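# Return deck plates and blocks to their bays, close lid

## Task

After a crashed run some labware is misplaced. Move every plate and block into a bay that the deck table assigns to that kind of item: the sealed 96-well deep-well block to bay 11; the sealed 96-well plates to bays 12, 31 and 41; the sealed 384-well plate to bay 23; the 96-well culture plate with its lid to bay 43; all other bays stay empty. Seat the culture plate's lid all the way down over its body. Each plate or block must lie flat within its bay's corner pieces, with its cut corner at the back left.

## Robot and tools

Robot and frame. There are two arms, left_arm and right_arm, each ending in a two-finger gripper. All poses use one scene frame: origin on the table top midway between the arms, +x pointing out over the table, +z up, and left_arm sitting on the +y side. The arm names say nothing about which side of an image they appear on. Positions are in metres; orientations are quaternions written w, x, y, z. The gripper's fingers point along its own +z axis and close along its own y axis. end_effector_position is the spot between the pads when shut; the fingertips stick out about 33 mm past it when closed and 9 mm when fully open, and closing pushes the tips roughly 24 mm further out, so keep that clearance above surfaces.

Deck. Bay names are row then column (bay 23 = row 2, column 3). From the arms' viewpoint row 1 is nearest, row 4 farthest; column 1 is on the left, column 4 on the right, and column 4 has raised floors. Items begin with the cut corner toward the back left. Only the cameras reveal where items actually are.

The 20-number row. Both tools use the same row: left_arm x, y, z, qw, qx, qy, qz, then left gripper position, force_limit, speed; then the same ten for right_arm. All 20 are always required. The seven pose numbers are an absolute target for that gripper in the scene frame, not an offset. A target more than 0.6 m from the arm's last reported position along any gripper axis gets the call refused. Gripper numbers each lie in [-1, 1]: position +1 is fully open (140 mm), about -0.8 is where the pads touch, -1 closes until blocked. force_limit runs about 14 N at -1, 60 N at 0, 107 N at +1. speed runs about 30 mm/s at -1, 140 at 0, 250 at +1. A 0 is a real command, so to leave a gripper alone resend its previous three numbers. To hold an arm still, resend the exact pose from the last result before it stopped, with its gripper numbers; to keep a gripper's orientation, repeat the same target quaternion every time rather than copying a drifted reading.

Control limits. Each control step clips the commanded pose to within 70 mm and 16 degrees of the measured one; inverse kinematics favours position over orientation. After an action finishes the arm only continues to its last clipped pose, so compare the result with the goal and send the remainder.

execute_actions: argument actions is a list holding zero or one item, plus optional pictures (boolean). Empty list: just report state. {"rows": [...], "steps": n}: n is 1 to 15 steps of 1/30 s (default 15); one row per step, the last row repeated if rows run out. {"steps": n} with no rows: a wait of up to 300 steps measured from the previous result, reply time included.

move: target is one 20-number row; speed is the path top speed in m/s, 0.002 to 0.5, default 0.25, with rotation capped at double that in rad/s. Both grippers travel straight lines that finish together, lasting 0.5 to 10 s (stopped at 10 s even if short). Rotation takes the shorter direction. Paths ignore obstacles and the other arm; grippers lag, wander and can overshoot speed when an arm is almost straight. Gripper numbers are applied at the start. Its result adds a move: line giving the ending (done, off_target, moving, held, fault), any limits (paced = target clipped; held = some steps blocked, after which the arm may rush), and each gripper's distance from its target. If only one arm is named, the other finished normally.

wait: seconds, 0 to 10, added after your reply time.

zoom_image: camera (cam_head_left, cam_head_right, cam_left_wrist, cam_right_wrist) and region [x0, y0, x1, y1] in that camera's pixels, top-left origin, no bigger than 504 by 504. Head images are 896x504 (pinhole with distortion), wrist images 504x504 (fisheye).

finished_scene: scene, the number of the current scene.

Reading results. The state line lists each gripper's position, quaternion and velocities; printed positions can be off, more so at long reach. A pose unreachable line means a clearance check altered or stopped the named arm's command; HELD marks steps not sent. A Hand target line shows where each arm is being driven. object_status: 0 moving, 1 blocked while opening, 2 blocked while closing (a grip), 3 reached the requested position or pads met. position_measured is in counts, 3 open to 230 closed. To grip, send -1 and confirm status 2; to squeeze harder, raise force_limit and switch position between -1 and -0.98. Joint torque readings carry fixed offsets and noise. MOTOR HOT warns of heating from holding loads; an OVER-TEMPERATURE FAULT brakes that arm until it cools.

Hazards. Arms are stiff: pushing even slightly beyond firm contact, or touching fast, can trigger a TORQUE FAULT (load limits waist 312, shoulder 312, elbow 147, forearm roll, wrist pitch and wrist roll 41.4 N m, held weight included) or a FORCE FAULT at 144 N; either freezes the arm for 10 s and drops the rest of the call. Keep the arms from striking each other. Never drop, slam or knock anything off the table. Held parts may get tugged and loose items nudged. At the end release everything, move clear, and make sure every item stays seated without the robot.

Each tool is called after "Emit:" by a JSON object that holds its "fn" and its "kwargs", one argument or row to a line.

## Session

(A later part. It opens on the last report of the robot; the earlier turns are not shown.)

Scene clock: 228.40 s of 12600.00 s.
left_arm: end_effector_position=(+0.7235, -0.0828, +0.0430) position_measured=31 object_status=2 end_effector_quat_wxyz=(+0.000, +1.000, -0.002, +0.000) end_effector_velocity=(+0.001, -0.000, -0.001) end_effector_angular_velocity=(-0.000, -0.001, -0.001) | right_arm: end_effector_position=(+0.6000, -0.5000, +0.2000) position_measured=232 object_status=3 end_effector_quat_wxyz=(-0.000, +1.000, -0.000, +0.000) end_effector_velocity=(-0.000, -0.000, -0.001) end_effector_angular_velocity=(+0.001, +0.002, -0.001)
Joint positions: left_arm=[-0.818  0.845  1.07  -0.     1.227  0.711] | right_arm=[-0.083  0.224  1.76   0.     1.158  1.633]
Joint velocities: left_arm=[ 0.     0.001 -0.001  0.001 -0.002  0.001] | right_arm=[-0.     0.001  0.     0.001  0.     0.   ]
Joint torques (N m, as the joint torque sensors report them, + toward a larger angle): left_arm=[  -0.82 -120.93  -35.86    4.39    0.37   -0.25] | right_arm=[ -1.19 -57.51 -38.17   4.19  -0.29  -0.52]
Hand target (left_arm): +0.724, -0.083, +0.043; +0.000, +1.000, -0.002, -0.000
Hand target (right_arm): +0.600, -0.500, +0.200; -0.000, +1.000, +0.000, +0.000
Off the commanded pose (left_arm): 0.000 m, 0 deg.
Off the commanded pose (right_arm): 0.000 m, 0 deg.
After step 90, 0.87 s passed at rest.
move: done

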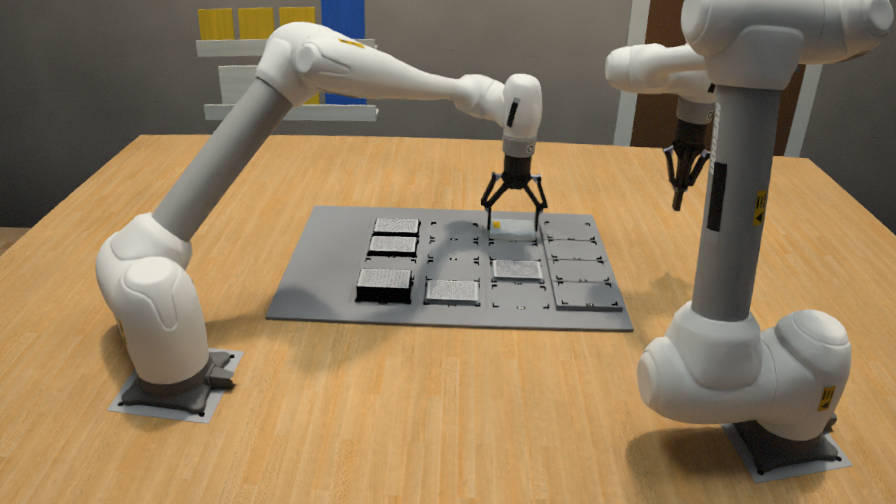

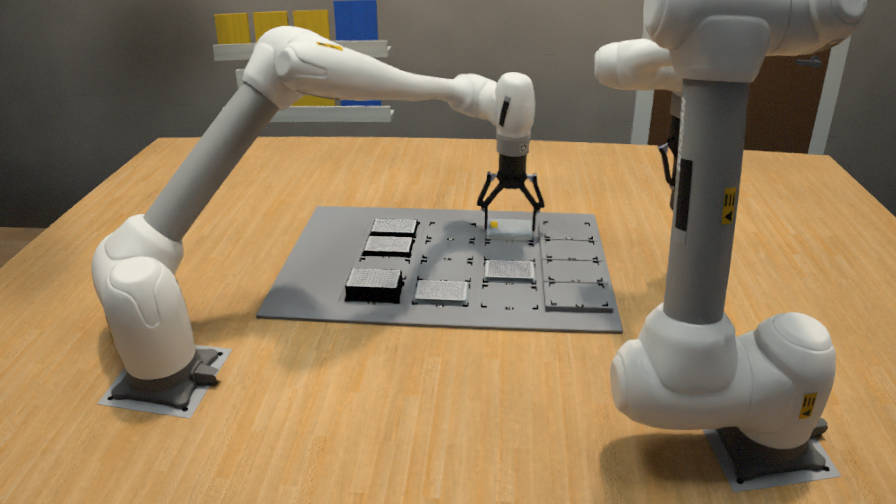

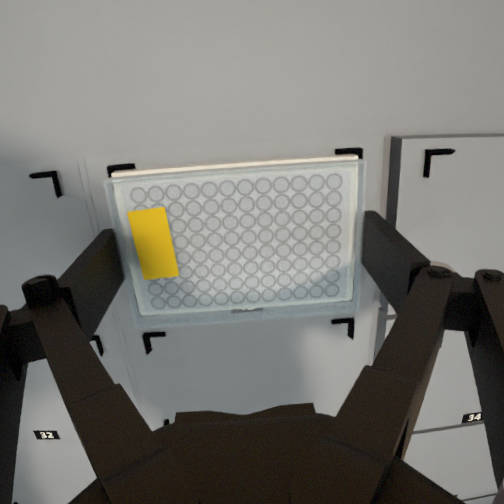

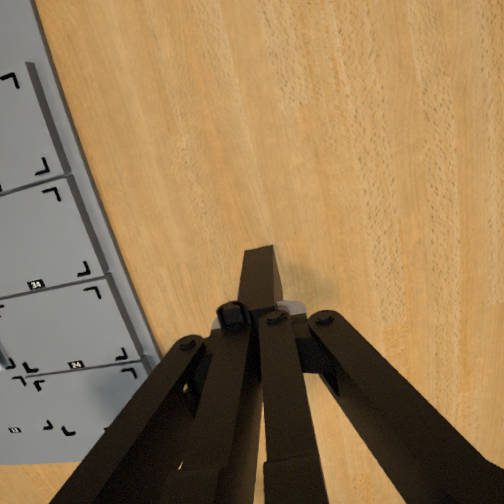

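Emit:
{"fn": "move", "kwargs": {
  "target": [0.7243,-0.0828,0.0405,0,1,-0.002,0,0.68,-0.6,-1,0.6,-0.5,0.2,0,1,0,0,-1,-0.6,-0.6],
  "speed": 0.008
}}

Emit:
{"fn": "zoom_image", "kwargs": {
  "camera": "cam_left_wrist",
  "region": [250,140,390,340]
}}

Emit:
{"fn": "zoom_image", "kwargs": {
  "camera": "cam_left_wrist",
  "region": [90,150,230,350]
}}

Scene clock: 234.13 s of 12600.00 s.
left_arm: end_effector_position=(+0.7243, -0.0828, +0.0406) position_measured=31 object_status=2 end_effector_quat_wxyz=(+0.000, +1.000, -0.002, +0.000) end_effector_velocity=(-0.000, +0.001, -0.001) end_effector_angular_velocity=(+0.001, +0.003, +0.001) | right_arm: end_effector_position=(+0.6000, -0.5000, +0.2000) position_measured=232 object_status=3 end_effector_quat_wxyz=(-0.000, +1.000, -0.000, +0.000) end_effector_velocity=(+0.000, +0.000, +0.001) end_effector_angular_velocity=(-0.000, -0.001, +0.001)
Joint positions: left_arm=[-0.818  0.847  1.07  -0.     1.224  0.711] | right_arm=[-0.083  0.224  1.76   0.     1.158  1.633]
Joint velocities: left_arm=[ 0.001  0.     0.002 -0.001  0.001  0.   ] | right_arm=[ 0.001 -0.001 -0.    -0.001  0.     0.   ]
Joint torques (N m, as the joint torque sensors report them, + toward a larger angle): left_arm=[  -1.15 -121.88  -35.25    4.33    0.28   -0.24] | right_arm=[  1.46 -60.41 -38.28   4.22   0.03  -1.05]
Hand target (left_arm): +0.724, -0.083, +0.041; -0.000, +1.000, -0.002, -0.000
Hand target (right_arm): +0.600, -0.500, +0.200; -0.000, +1.000, +0.000, +0.000
Off the commanded pose (left_arm): 0.000 m, 0 deg.
Off the commanded pose (right_arm): 0.000 m, 0 deg.
After step 90, 2.03 s passed at rest.
move: done

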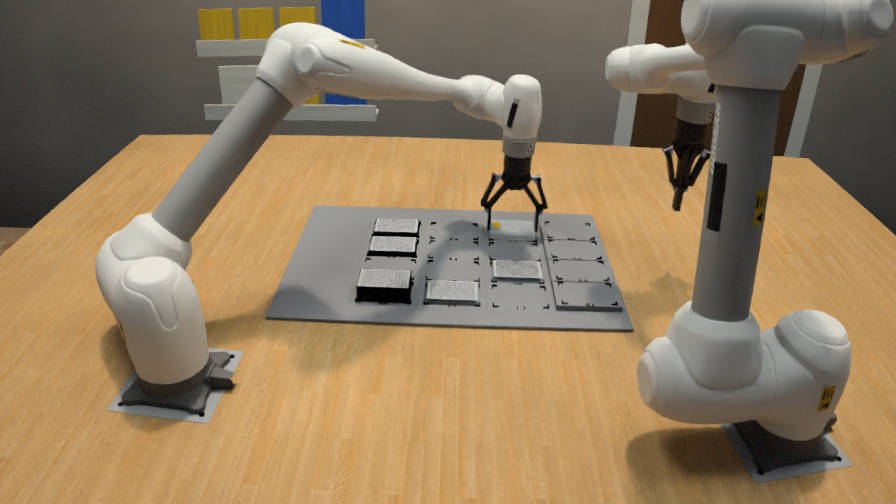

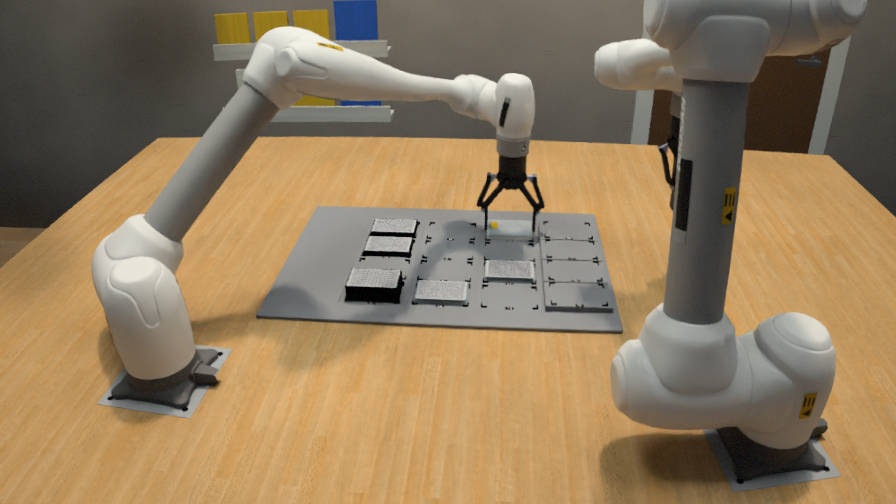

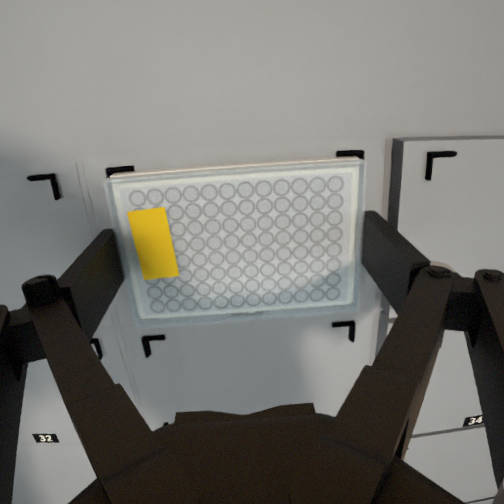

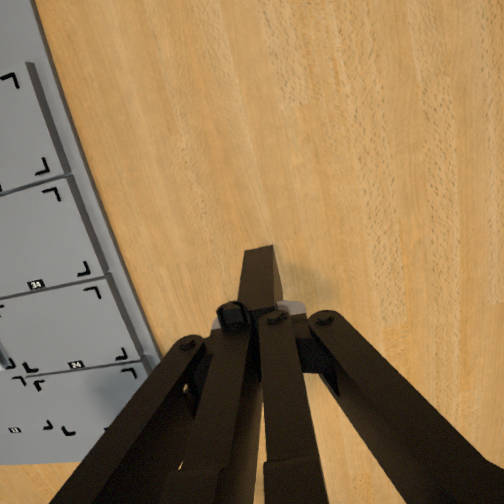

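Region (250, 140, 390, 340) of cam_left_wrist's 504x504 image, scaled by 2.520, with more detail than that image has; it fills the left 353 columns of this view, and the rest is white.

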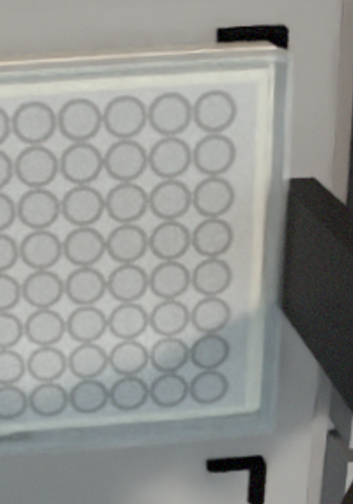

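Region (90, 150, 230, 350) of cam_left_wrist's 504x504 image, scaled by 2.520, with more detail than that image has; it fills the left 353 columns of this view, and the rest is white.

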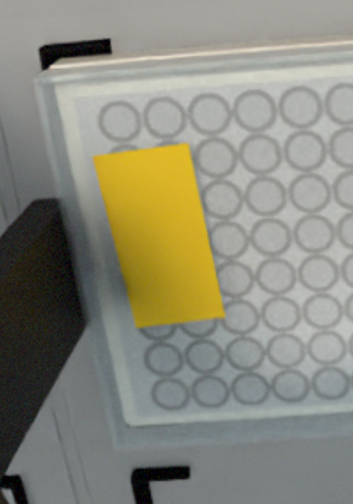

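Emit:
{"fn": "move", "kwargs": {
  "target": [0.7243,-0.0828,0.0365,0,1,-0.002,0,0.68,-0.6,-1,0.6,-0.5,0.2,0,1,0,0,-1,-0.6,-0.6],
  "speed": 0.008
}}

Scene clock: 237.93 s of 12600.00 s.
left_arm: end_effector_position=(+0.7243, -0.0828, +0.0366) position_measured=31 object_status=2 end_effector_quat_wxyz=(+0.000, +1.000, -0.002, +0.000) end_effector_velocity=(-0.000, +0.000, -0.001) end_effector_angular_velocity=(-0.000, +0.001, +0.001) | right_arm: end_effector_position=(+0.6000, -0.5000, +0.2000) position_measured=232 object_status=3 end_effector_quat_wxyz=(-0.000, +1.000, -0.000, +0.000) end_effector_velocity=(+0.001, -0.001, +0.000) end_effector_angular_velocity=(-0.000, -0.001, -0.001)
Joint positions: left_arm=[-0.818  0.85   1.073  0.     1.219  0.711] | right_arm=[-0.083  0.224  1.76   0.     1.158  1.633]
Joint velocities: left_arm=[ 0.     0.001  0.    -0.001 -0.    -0.001] | right_arm=[-0.001  0.    -0.001 -0.    -0.    -0.   ]
Joint torques (N m, as the joint torque sensors report them, + toward a larger angle): left_arm=[  -0.45 -110.76  -31.23    4.66   -0.34   -0.37] | right_arm=[  4.49 -61.15 -40.34   4.25  -0.29  -0.13]
Hand target (left_arm): +0.724, -0.083, +0.036; +0.000, +1.000, -0.002, -0.000
Hand target (right_arm): +0.600, -0.500, +0.200; -0.000, +1.000, -0.000, +0.000
Off the commanded pose (left_arm): 0.000 m, 0 deg.
Off the commanded pose (right_arm): 0.000 m, 0 deg.
After step 90, 0.07 s passed at rest.
move: done

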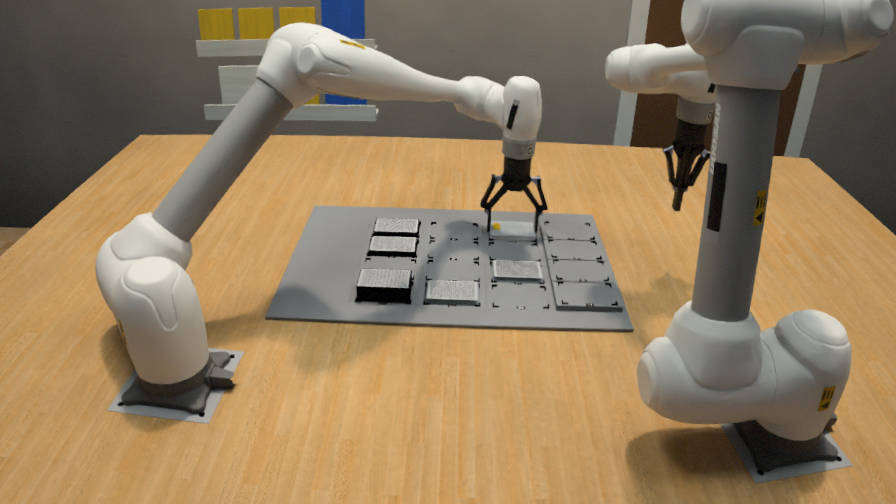

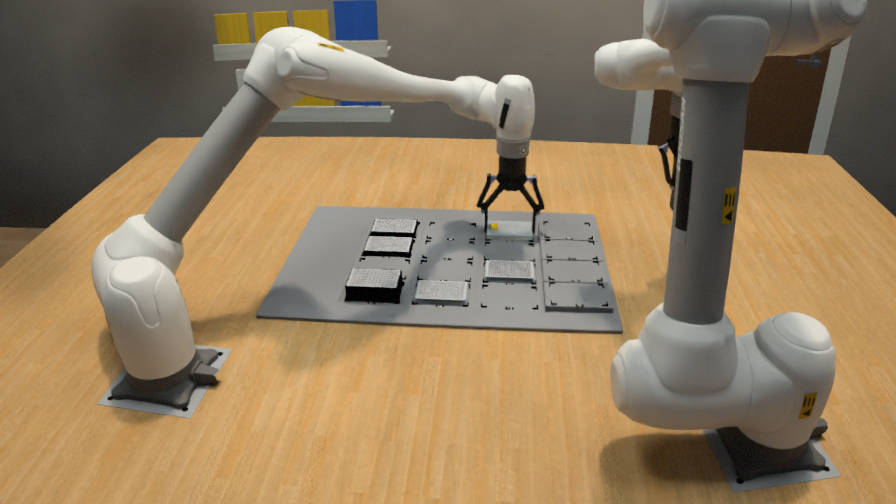

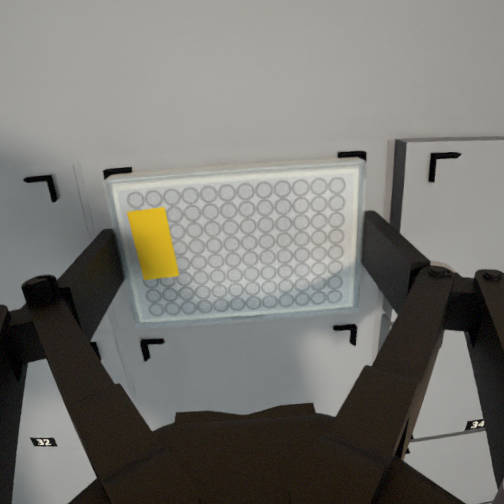

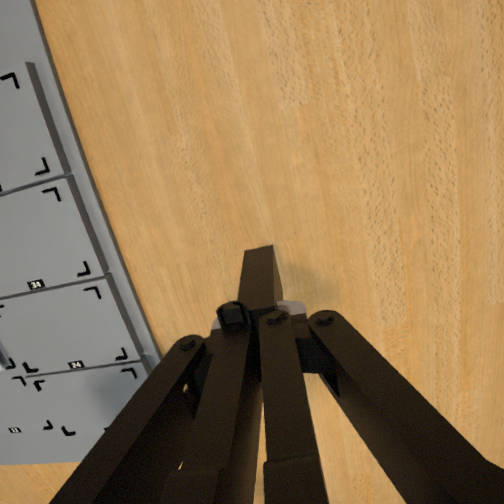

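Emit:
{"fn": "zoom_image", "kwargs": {
  "camera": "cam_left_wrist",
  "region": [90,140,390,350]
}}

Emit:
{"fn": "zoom_image", "kwargs": {
  "camera": "cam_head_left",
  "region": [480,210,550,250]
}}

Region (90, 140, 390, 350) of cam_left_wrist's 504x504 image, scaled by 1.680, with more detail than that image has; it fills the top 353 rows of this view, and the rest is white.

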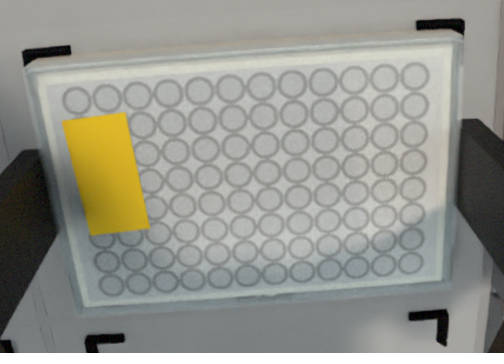

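Region (480, 210, 550, 250) of cam_head_left's 896x504 image, scaled by 7.200, with more detail than that image has; it fills the top 288 rows of this view, and the rest is white.

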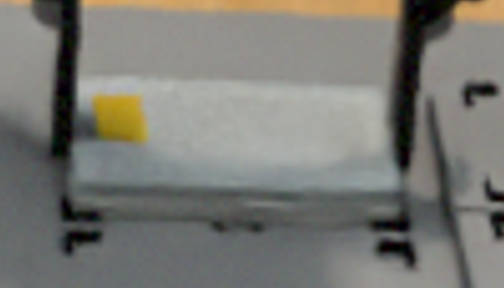

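Emit:
{"fn": "move", "kwargs": {
  "target": [0.7243,-0.0828,0.037,0,1,-0.002,0,1,-0.6,-1,0.6,-0.5,0.2,0,1,0,0,-1,-0.6,-0.6]
}}

Emit:
{"fn": "zoom_image", "kwargs": {
  "camera": "cam_left_wrist",
  "region": [90,140,390,350]
}}

Emit:
{"fn": "zoom_image", "kwargs": {
  "camera": "cam_head_left",
  "region": [480,210,550,250]
}}

Scene clock: 248.03 s of 12600.00 s.
left_arm: end_effector_position=(+0.7243, -0.0828, +0.0370) position_measured=3 object_status=0 end_effector_quat_wxyz=(-0.000, +1.000, -0.002, +0.000) end_effector_velocity=(-0.000, +0.000, +0.000) end_effector_angular_velocity=(+0.001, +0.000, -0.000) | right_arm: end_effector_position=(+0.6000, -0.5000, +0.2000) position_measured=232 object_status=3 end_effector_quat_wxyz=(-0.000, +1.000, -0.000, +0.000) end_effector_velocity=(+0.000, -0.000, +0.001) end_effector_angular_velocity=(+0.000, -0.001, -0.000)
Joint positions: left_arm=[-0.818  0.849  1.073  0.     1.219  0.711] | right_arm=[-0.083  0.224  1.76   0.     1.158  1.633]
Joint velocities: left_arm=[-0.    -0.    -0.     0.001  0.001  0.   ] | right_arm=[-0.    -0.001 -0.001  0.     0.    -0.   ]
Joint torques (N m, as the joint torque sensors report them, + toward a larger angle): left_arm=[  -1.72 -123.34  -35.76    4.23    0.24   -0.5 ] | right_arm=[  4.18 -60.06 -39.83   4.18   0.16  -0.29]
Hand target (left_arm): +0.724, -0.083, +0.037; -0.000, +1.000, -0.002, +0.000
Hand target (right_arm): +0.600, -0.500, +0.200; -0.000, +1.000, +0.000, +0.000
Off the commanded pose (left_arm): 0.000 m, 0 deg.
Off the commanded pose (right_arm): 0.000 m, 0 deg.
After step 90, 6.30 s passed at rest.
move: done

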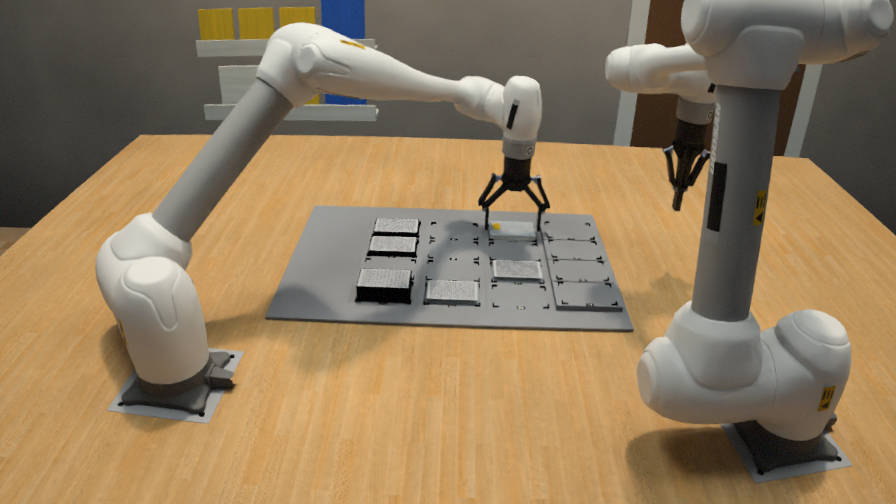

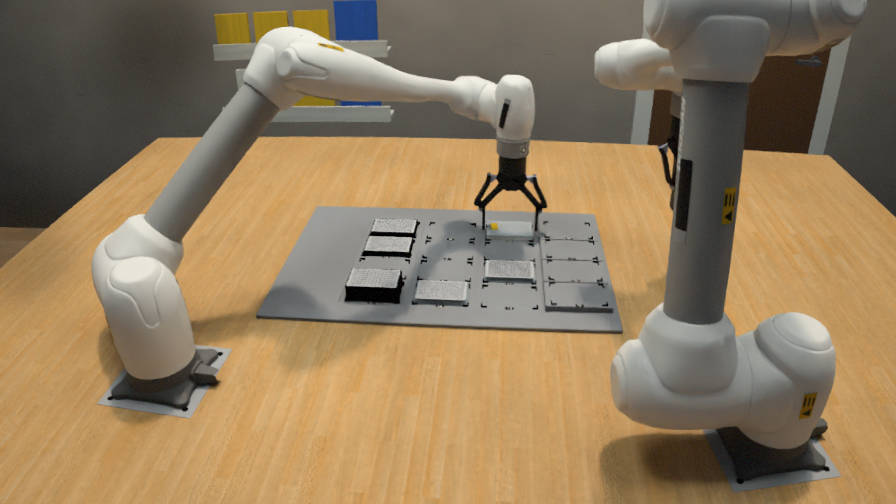

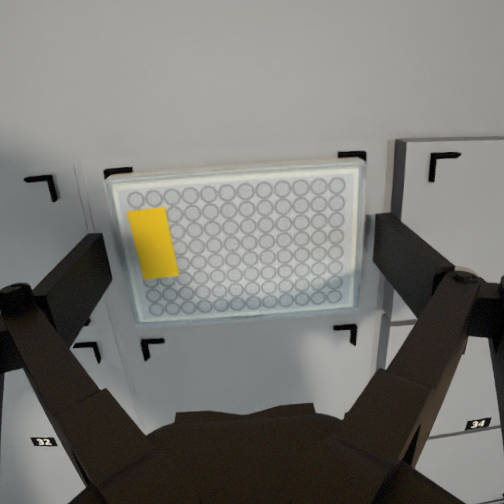

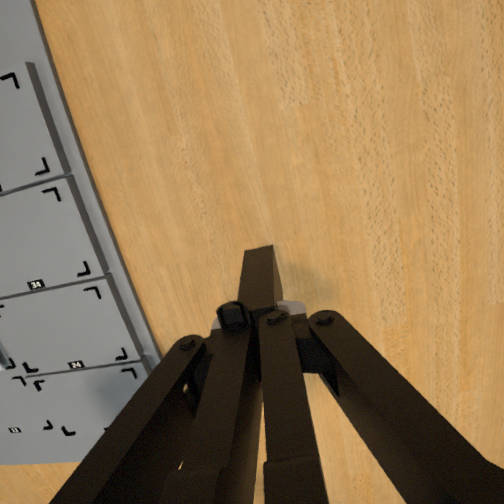

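Region (90, 140, 390, 350) of cam_left_wrist's 504x504 image, scaled by 1.680, with more detail than that image has; it fills the top 353 rows of this view, and the rest is white.

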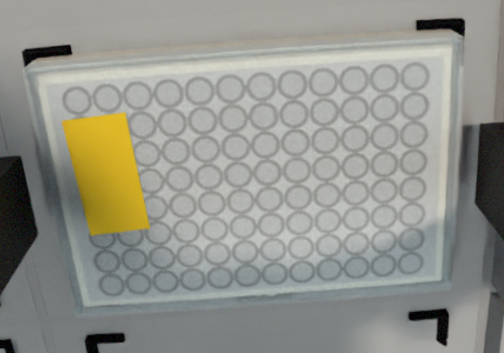

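Region (480, 210, 550, 250) of cam_head_left's 896x504 image, scaled by 7.200, with more detail than that image has; it fills the top 288 rows of this view, and the rest is white.

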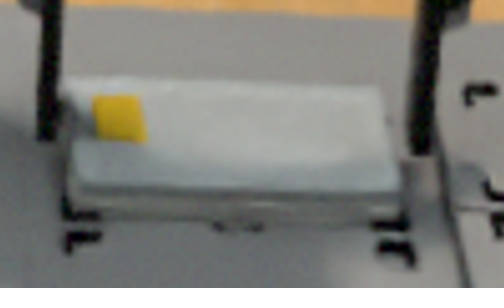

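Emit:
{"fn": "move", "kwargs": {
  "target": [0.78,-0.0828,0.08,0,1,-0.002,0,1,-0.6,-1,0.6,-0.5,0.2,0,1,0,0,-1,-0.6,-0.6]
}}

Emit:
{"fn": "zoom_image", "kwargs": {
  "camera": "cam_left_wrist",
  "region": [110,190,390,380]
}}

Scene clock: 252.67 s of 12600.00 s.
left_arm: end_effector_position=(+0.7800, -0.0827, +0.0800) position_measured=3 object_status=3 end_effector_quat_wxyz=(-0.000, +1.000, -0.002, +0.000) end_effector_velocity=(+0.001, +0.000, +0.001) end_effector_angular_velocity=(+0.000, +0.002, +0.001) | right_arm: end_effector_position=(+0.6000, -0.5000, +0.2000) position_measured=232 object_status=3 end_effector_quat_wxyz=(-0.000, +1.000, -0.000, +0.000) end_effector_velocity=(-0.000, -0.000, +0.000) end_effector_angular_velocity=(-0.000, -0.000, -0.000)
Joint positions: left_arm=[-0.777  0.897  0.903  0.     1.342  0.752] | right_arm=[-0.083  0.224  1.76   0.     1.158  1.633]
Joint velocities: left_arm=[ 0.001  0.001 -0.003 -0.001  0.003  0.001] | right_arm=[-0. -0.  0. -0. -0. -0.]
Joint torques (N m, as the joint torque sensors report them, + toward a larger angle): left_arm=[  -0.84 -126.01  -35.98    4.36    0.37   -0.35] | right_arm=[  1.39 -56.74 -39.73   4.26  -0.12  -0.32]
Hand target (left_arm): +0.780, -0.083, +0.080; -0.000, +1.000, -0.002, +0.000
Hand target (right_arm): +0.600, -0.500, +0.200; -0.000, +1.000, +0.000, +0.000
Off the commanded pose (left_arm): 0.000 m, 0 deg.
Off the commanded pose (right_arm): 0.000 m, 0 deg.
After step 90, 0.80 s passed at rest.
move: done

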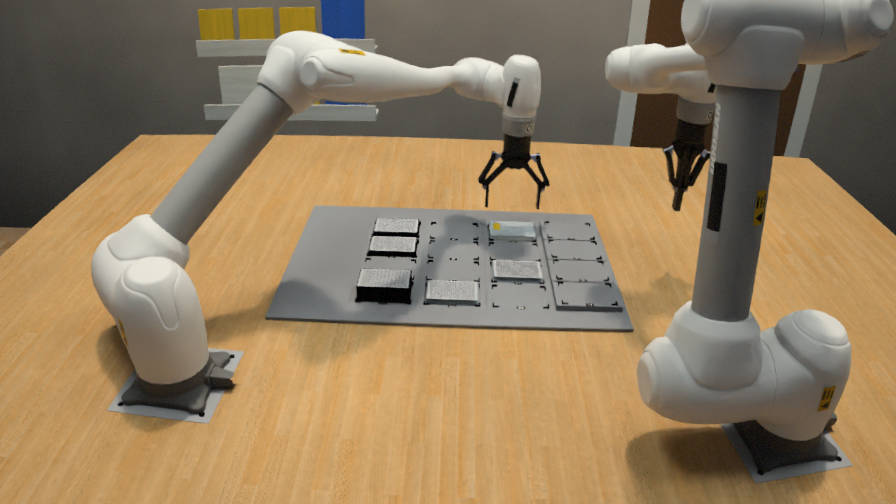

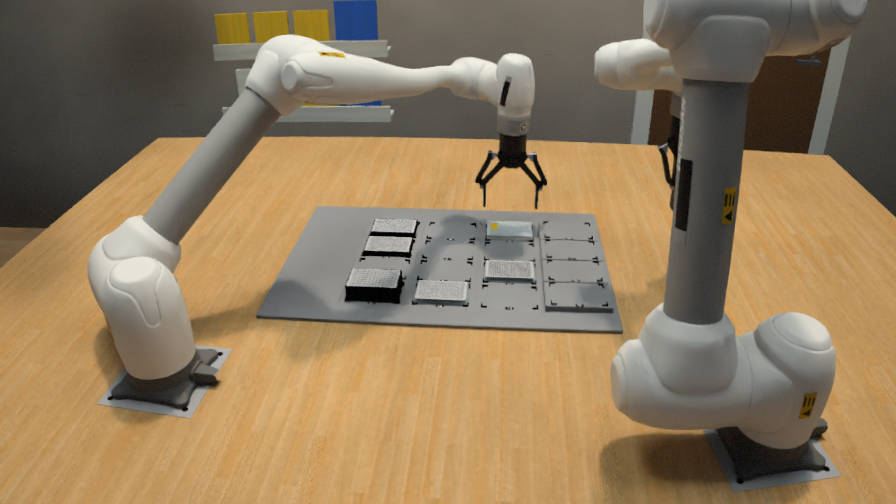

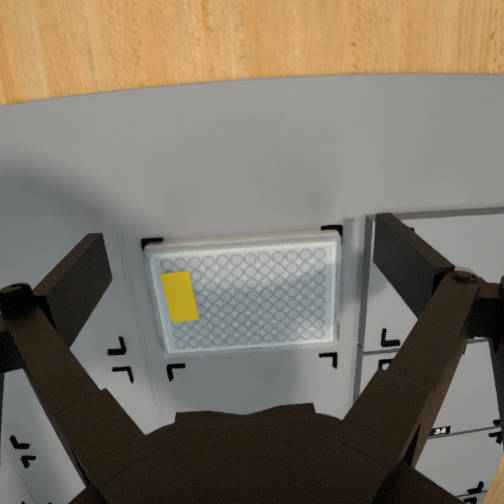

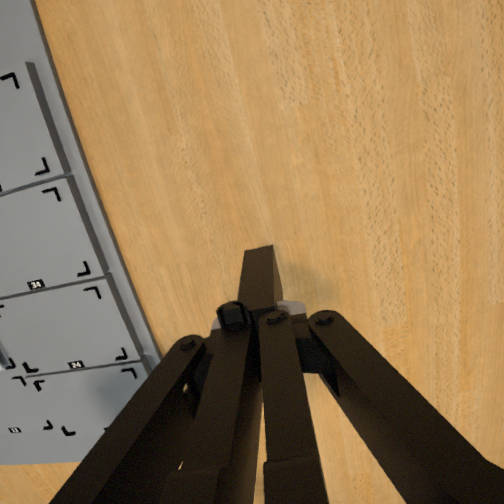

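Region (110, 190, 390, 380) of cam_left_wrist's 504x504 image, scaled by 1.800, with more detail than that image has; it fills the top 342 rows of this view, and the rest is white.

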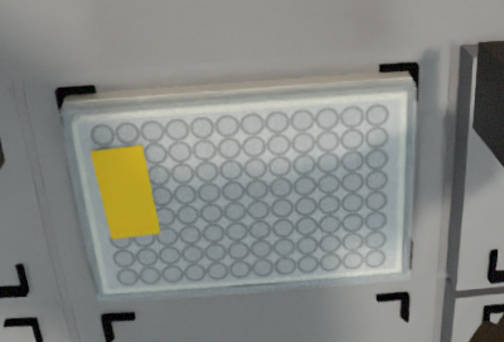

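Retreat with an overview of the others.

Emit:
{"fn": "move", "kwargs": {
  "target": [0.5,0.08,0.3,0,1,0,0,1,-0.6,-1,0.6,-0.5,0.2,0,1,0,0,-1,-0.6,-0.6],
  "speed": 0.4
}}

Emit:
{"fn": "zoom_image", "kwargs": {
  "camera": "cam_left_wrist",
  "region": [40,0,460,300]
}}

Scene clock: 258.00 s of 12600.00 s.
left_arm: end_effector_position=(+0.4999, +0.0802, +0.2995) position_measured=3 object_status=3 end_effector_quat_wxyz=(+0.000, +1.000, +0.000, -0.000) end_effector_velocity=(-0.001, +0.000, +0.001) end_effector_angular_velocity=(-0.001, -0.002, -0.001) | right_arm: end_effector_position=(+0.6000, -0.5000, +0.2000) position_measured=232 object_status=3 end_effector_quat_wxyz=(-0.000, +1.000, -0.000, +0.000) end_effector_velocity=(-0.000, +0.000, -0.000) end_effector_angular_velocity=(+0.000, +0.001, +0.000)
Joint positions: left_arm=[-0.907  0.284  1.495 -0.     1.362  0.618] | right_arm=[-0.083  0.224  1.76   0.     1.158  1.633]
Joint velocities: left_arm=[-0.001 -0.002  0.     0.001 -0.    -0.   ] | right_arm=[ 0.     0.     0.001  0.    -0.     0.   ]
Joint torques (N m, as the joint torque sensors report them, + toward a larger angle): left_arm=[ -2.16 -72.69 -36.67   4.53   0.22  -0.3 ] | right_arm=[  1.52 -59.61 -38.9    3.95   0.15  -0.46]
Hand target (left_arm): +0.500, +0.080, +0.300; +0.000, +1.000, +0.000, -0.000
Hand target (right_arm): +0.600, -0.500, +0.200; -0.000, +1.000, +0.000, +0.000
Off the commanded pose (left_arm): 0.001 m, 0 deg.
Off the commanded pose (right_arm): 0.000 m, 0 deg.
After step 90, 0.80 s passed at rest.
move: done

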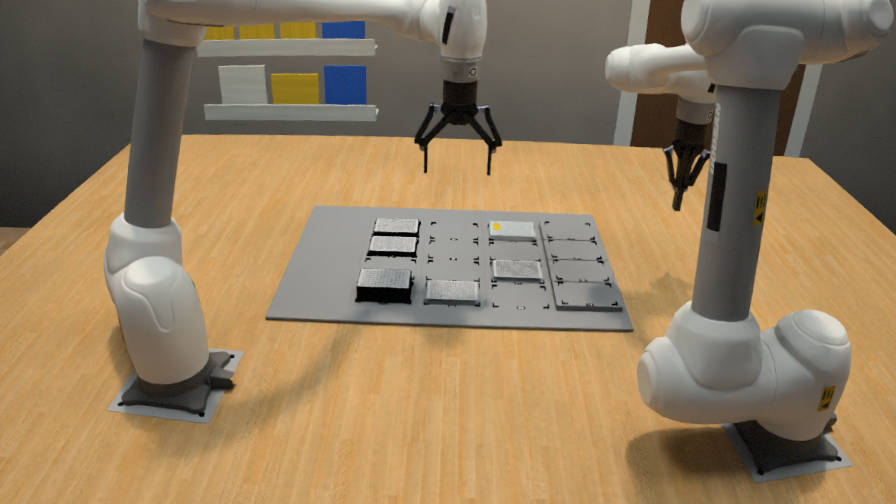

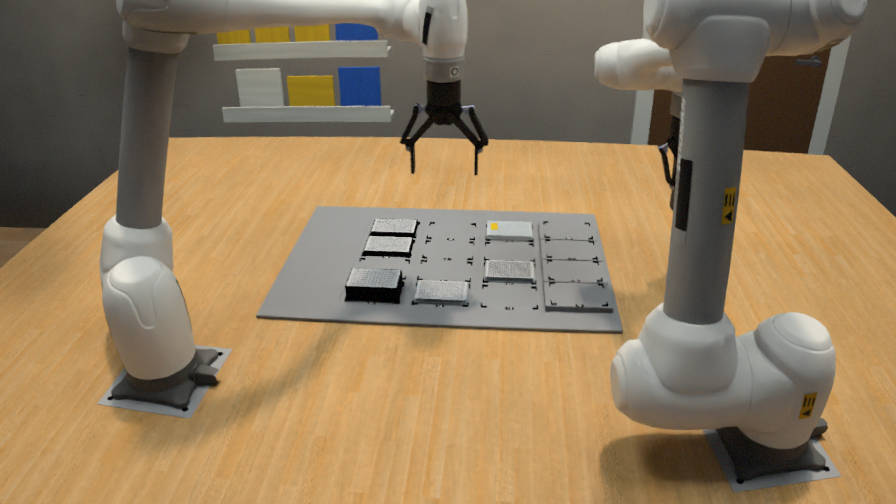

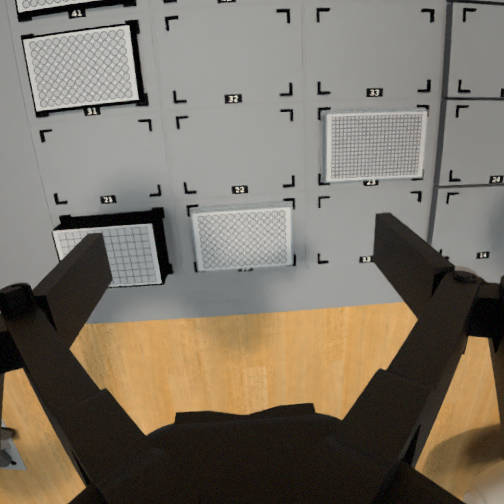

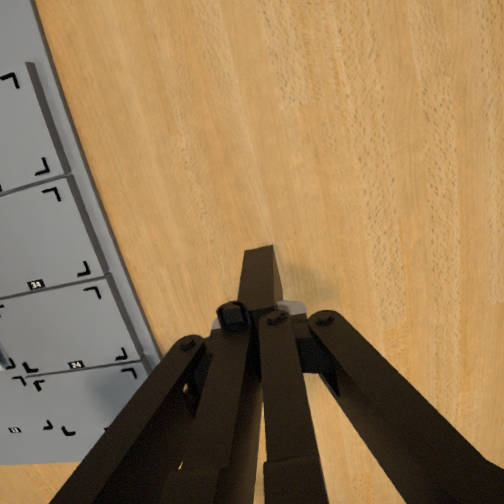

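Region (40, 0, 460, 300) of cam_left_wrist's 504x504 image, scaled by 1.200, with more detail than that image has; it fills the top 360 rows of this view, and the rest is white.

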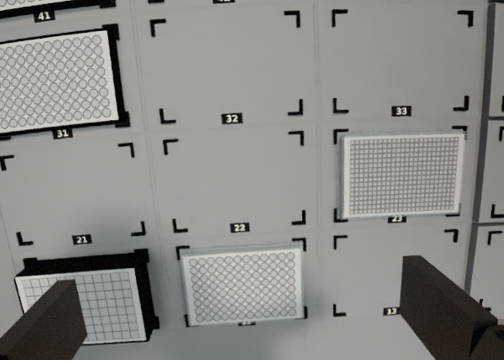

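Emit:
{"fn": "zoom_image", "kwargs": {
  "camera": "cam_left_wrist",
  "region": [305,95,445,200]
}}

Emit:
{"fn": "zoom_image", "kwargs": {
  "camera": "cam_left_wrist",
  "region": [175,190,315,290]
}}

Region (305, 95, 445, 200) of cam_left_wrist's 504x504 image, scaled by 3.600, with more detail than that image has; it fills the top 378 rows of this view, and the rest is white.

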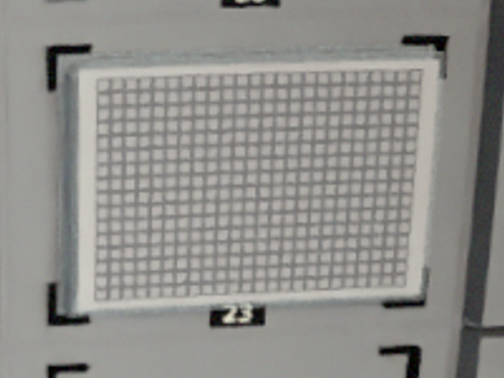

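Region (175, 190, 315, 290) of cam_left_wrist's 504x504 image, scaled by 3.600, with more detail than that image has; it fills the top 360 rows of this view, and the rest is white.

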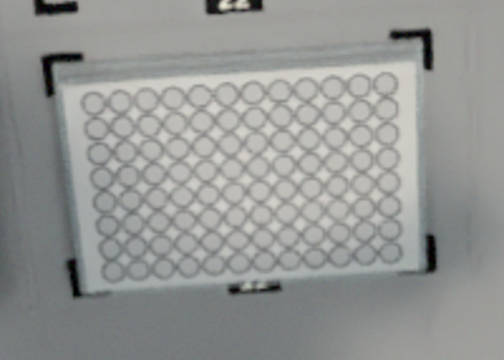

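Emit:
{"fn": "finished_scene", "kwargs": {
  "scene": 1
}}

The scene is finished: the task was done.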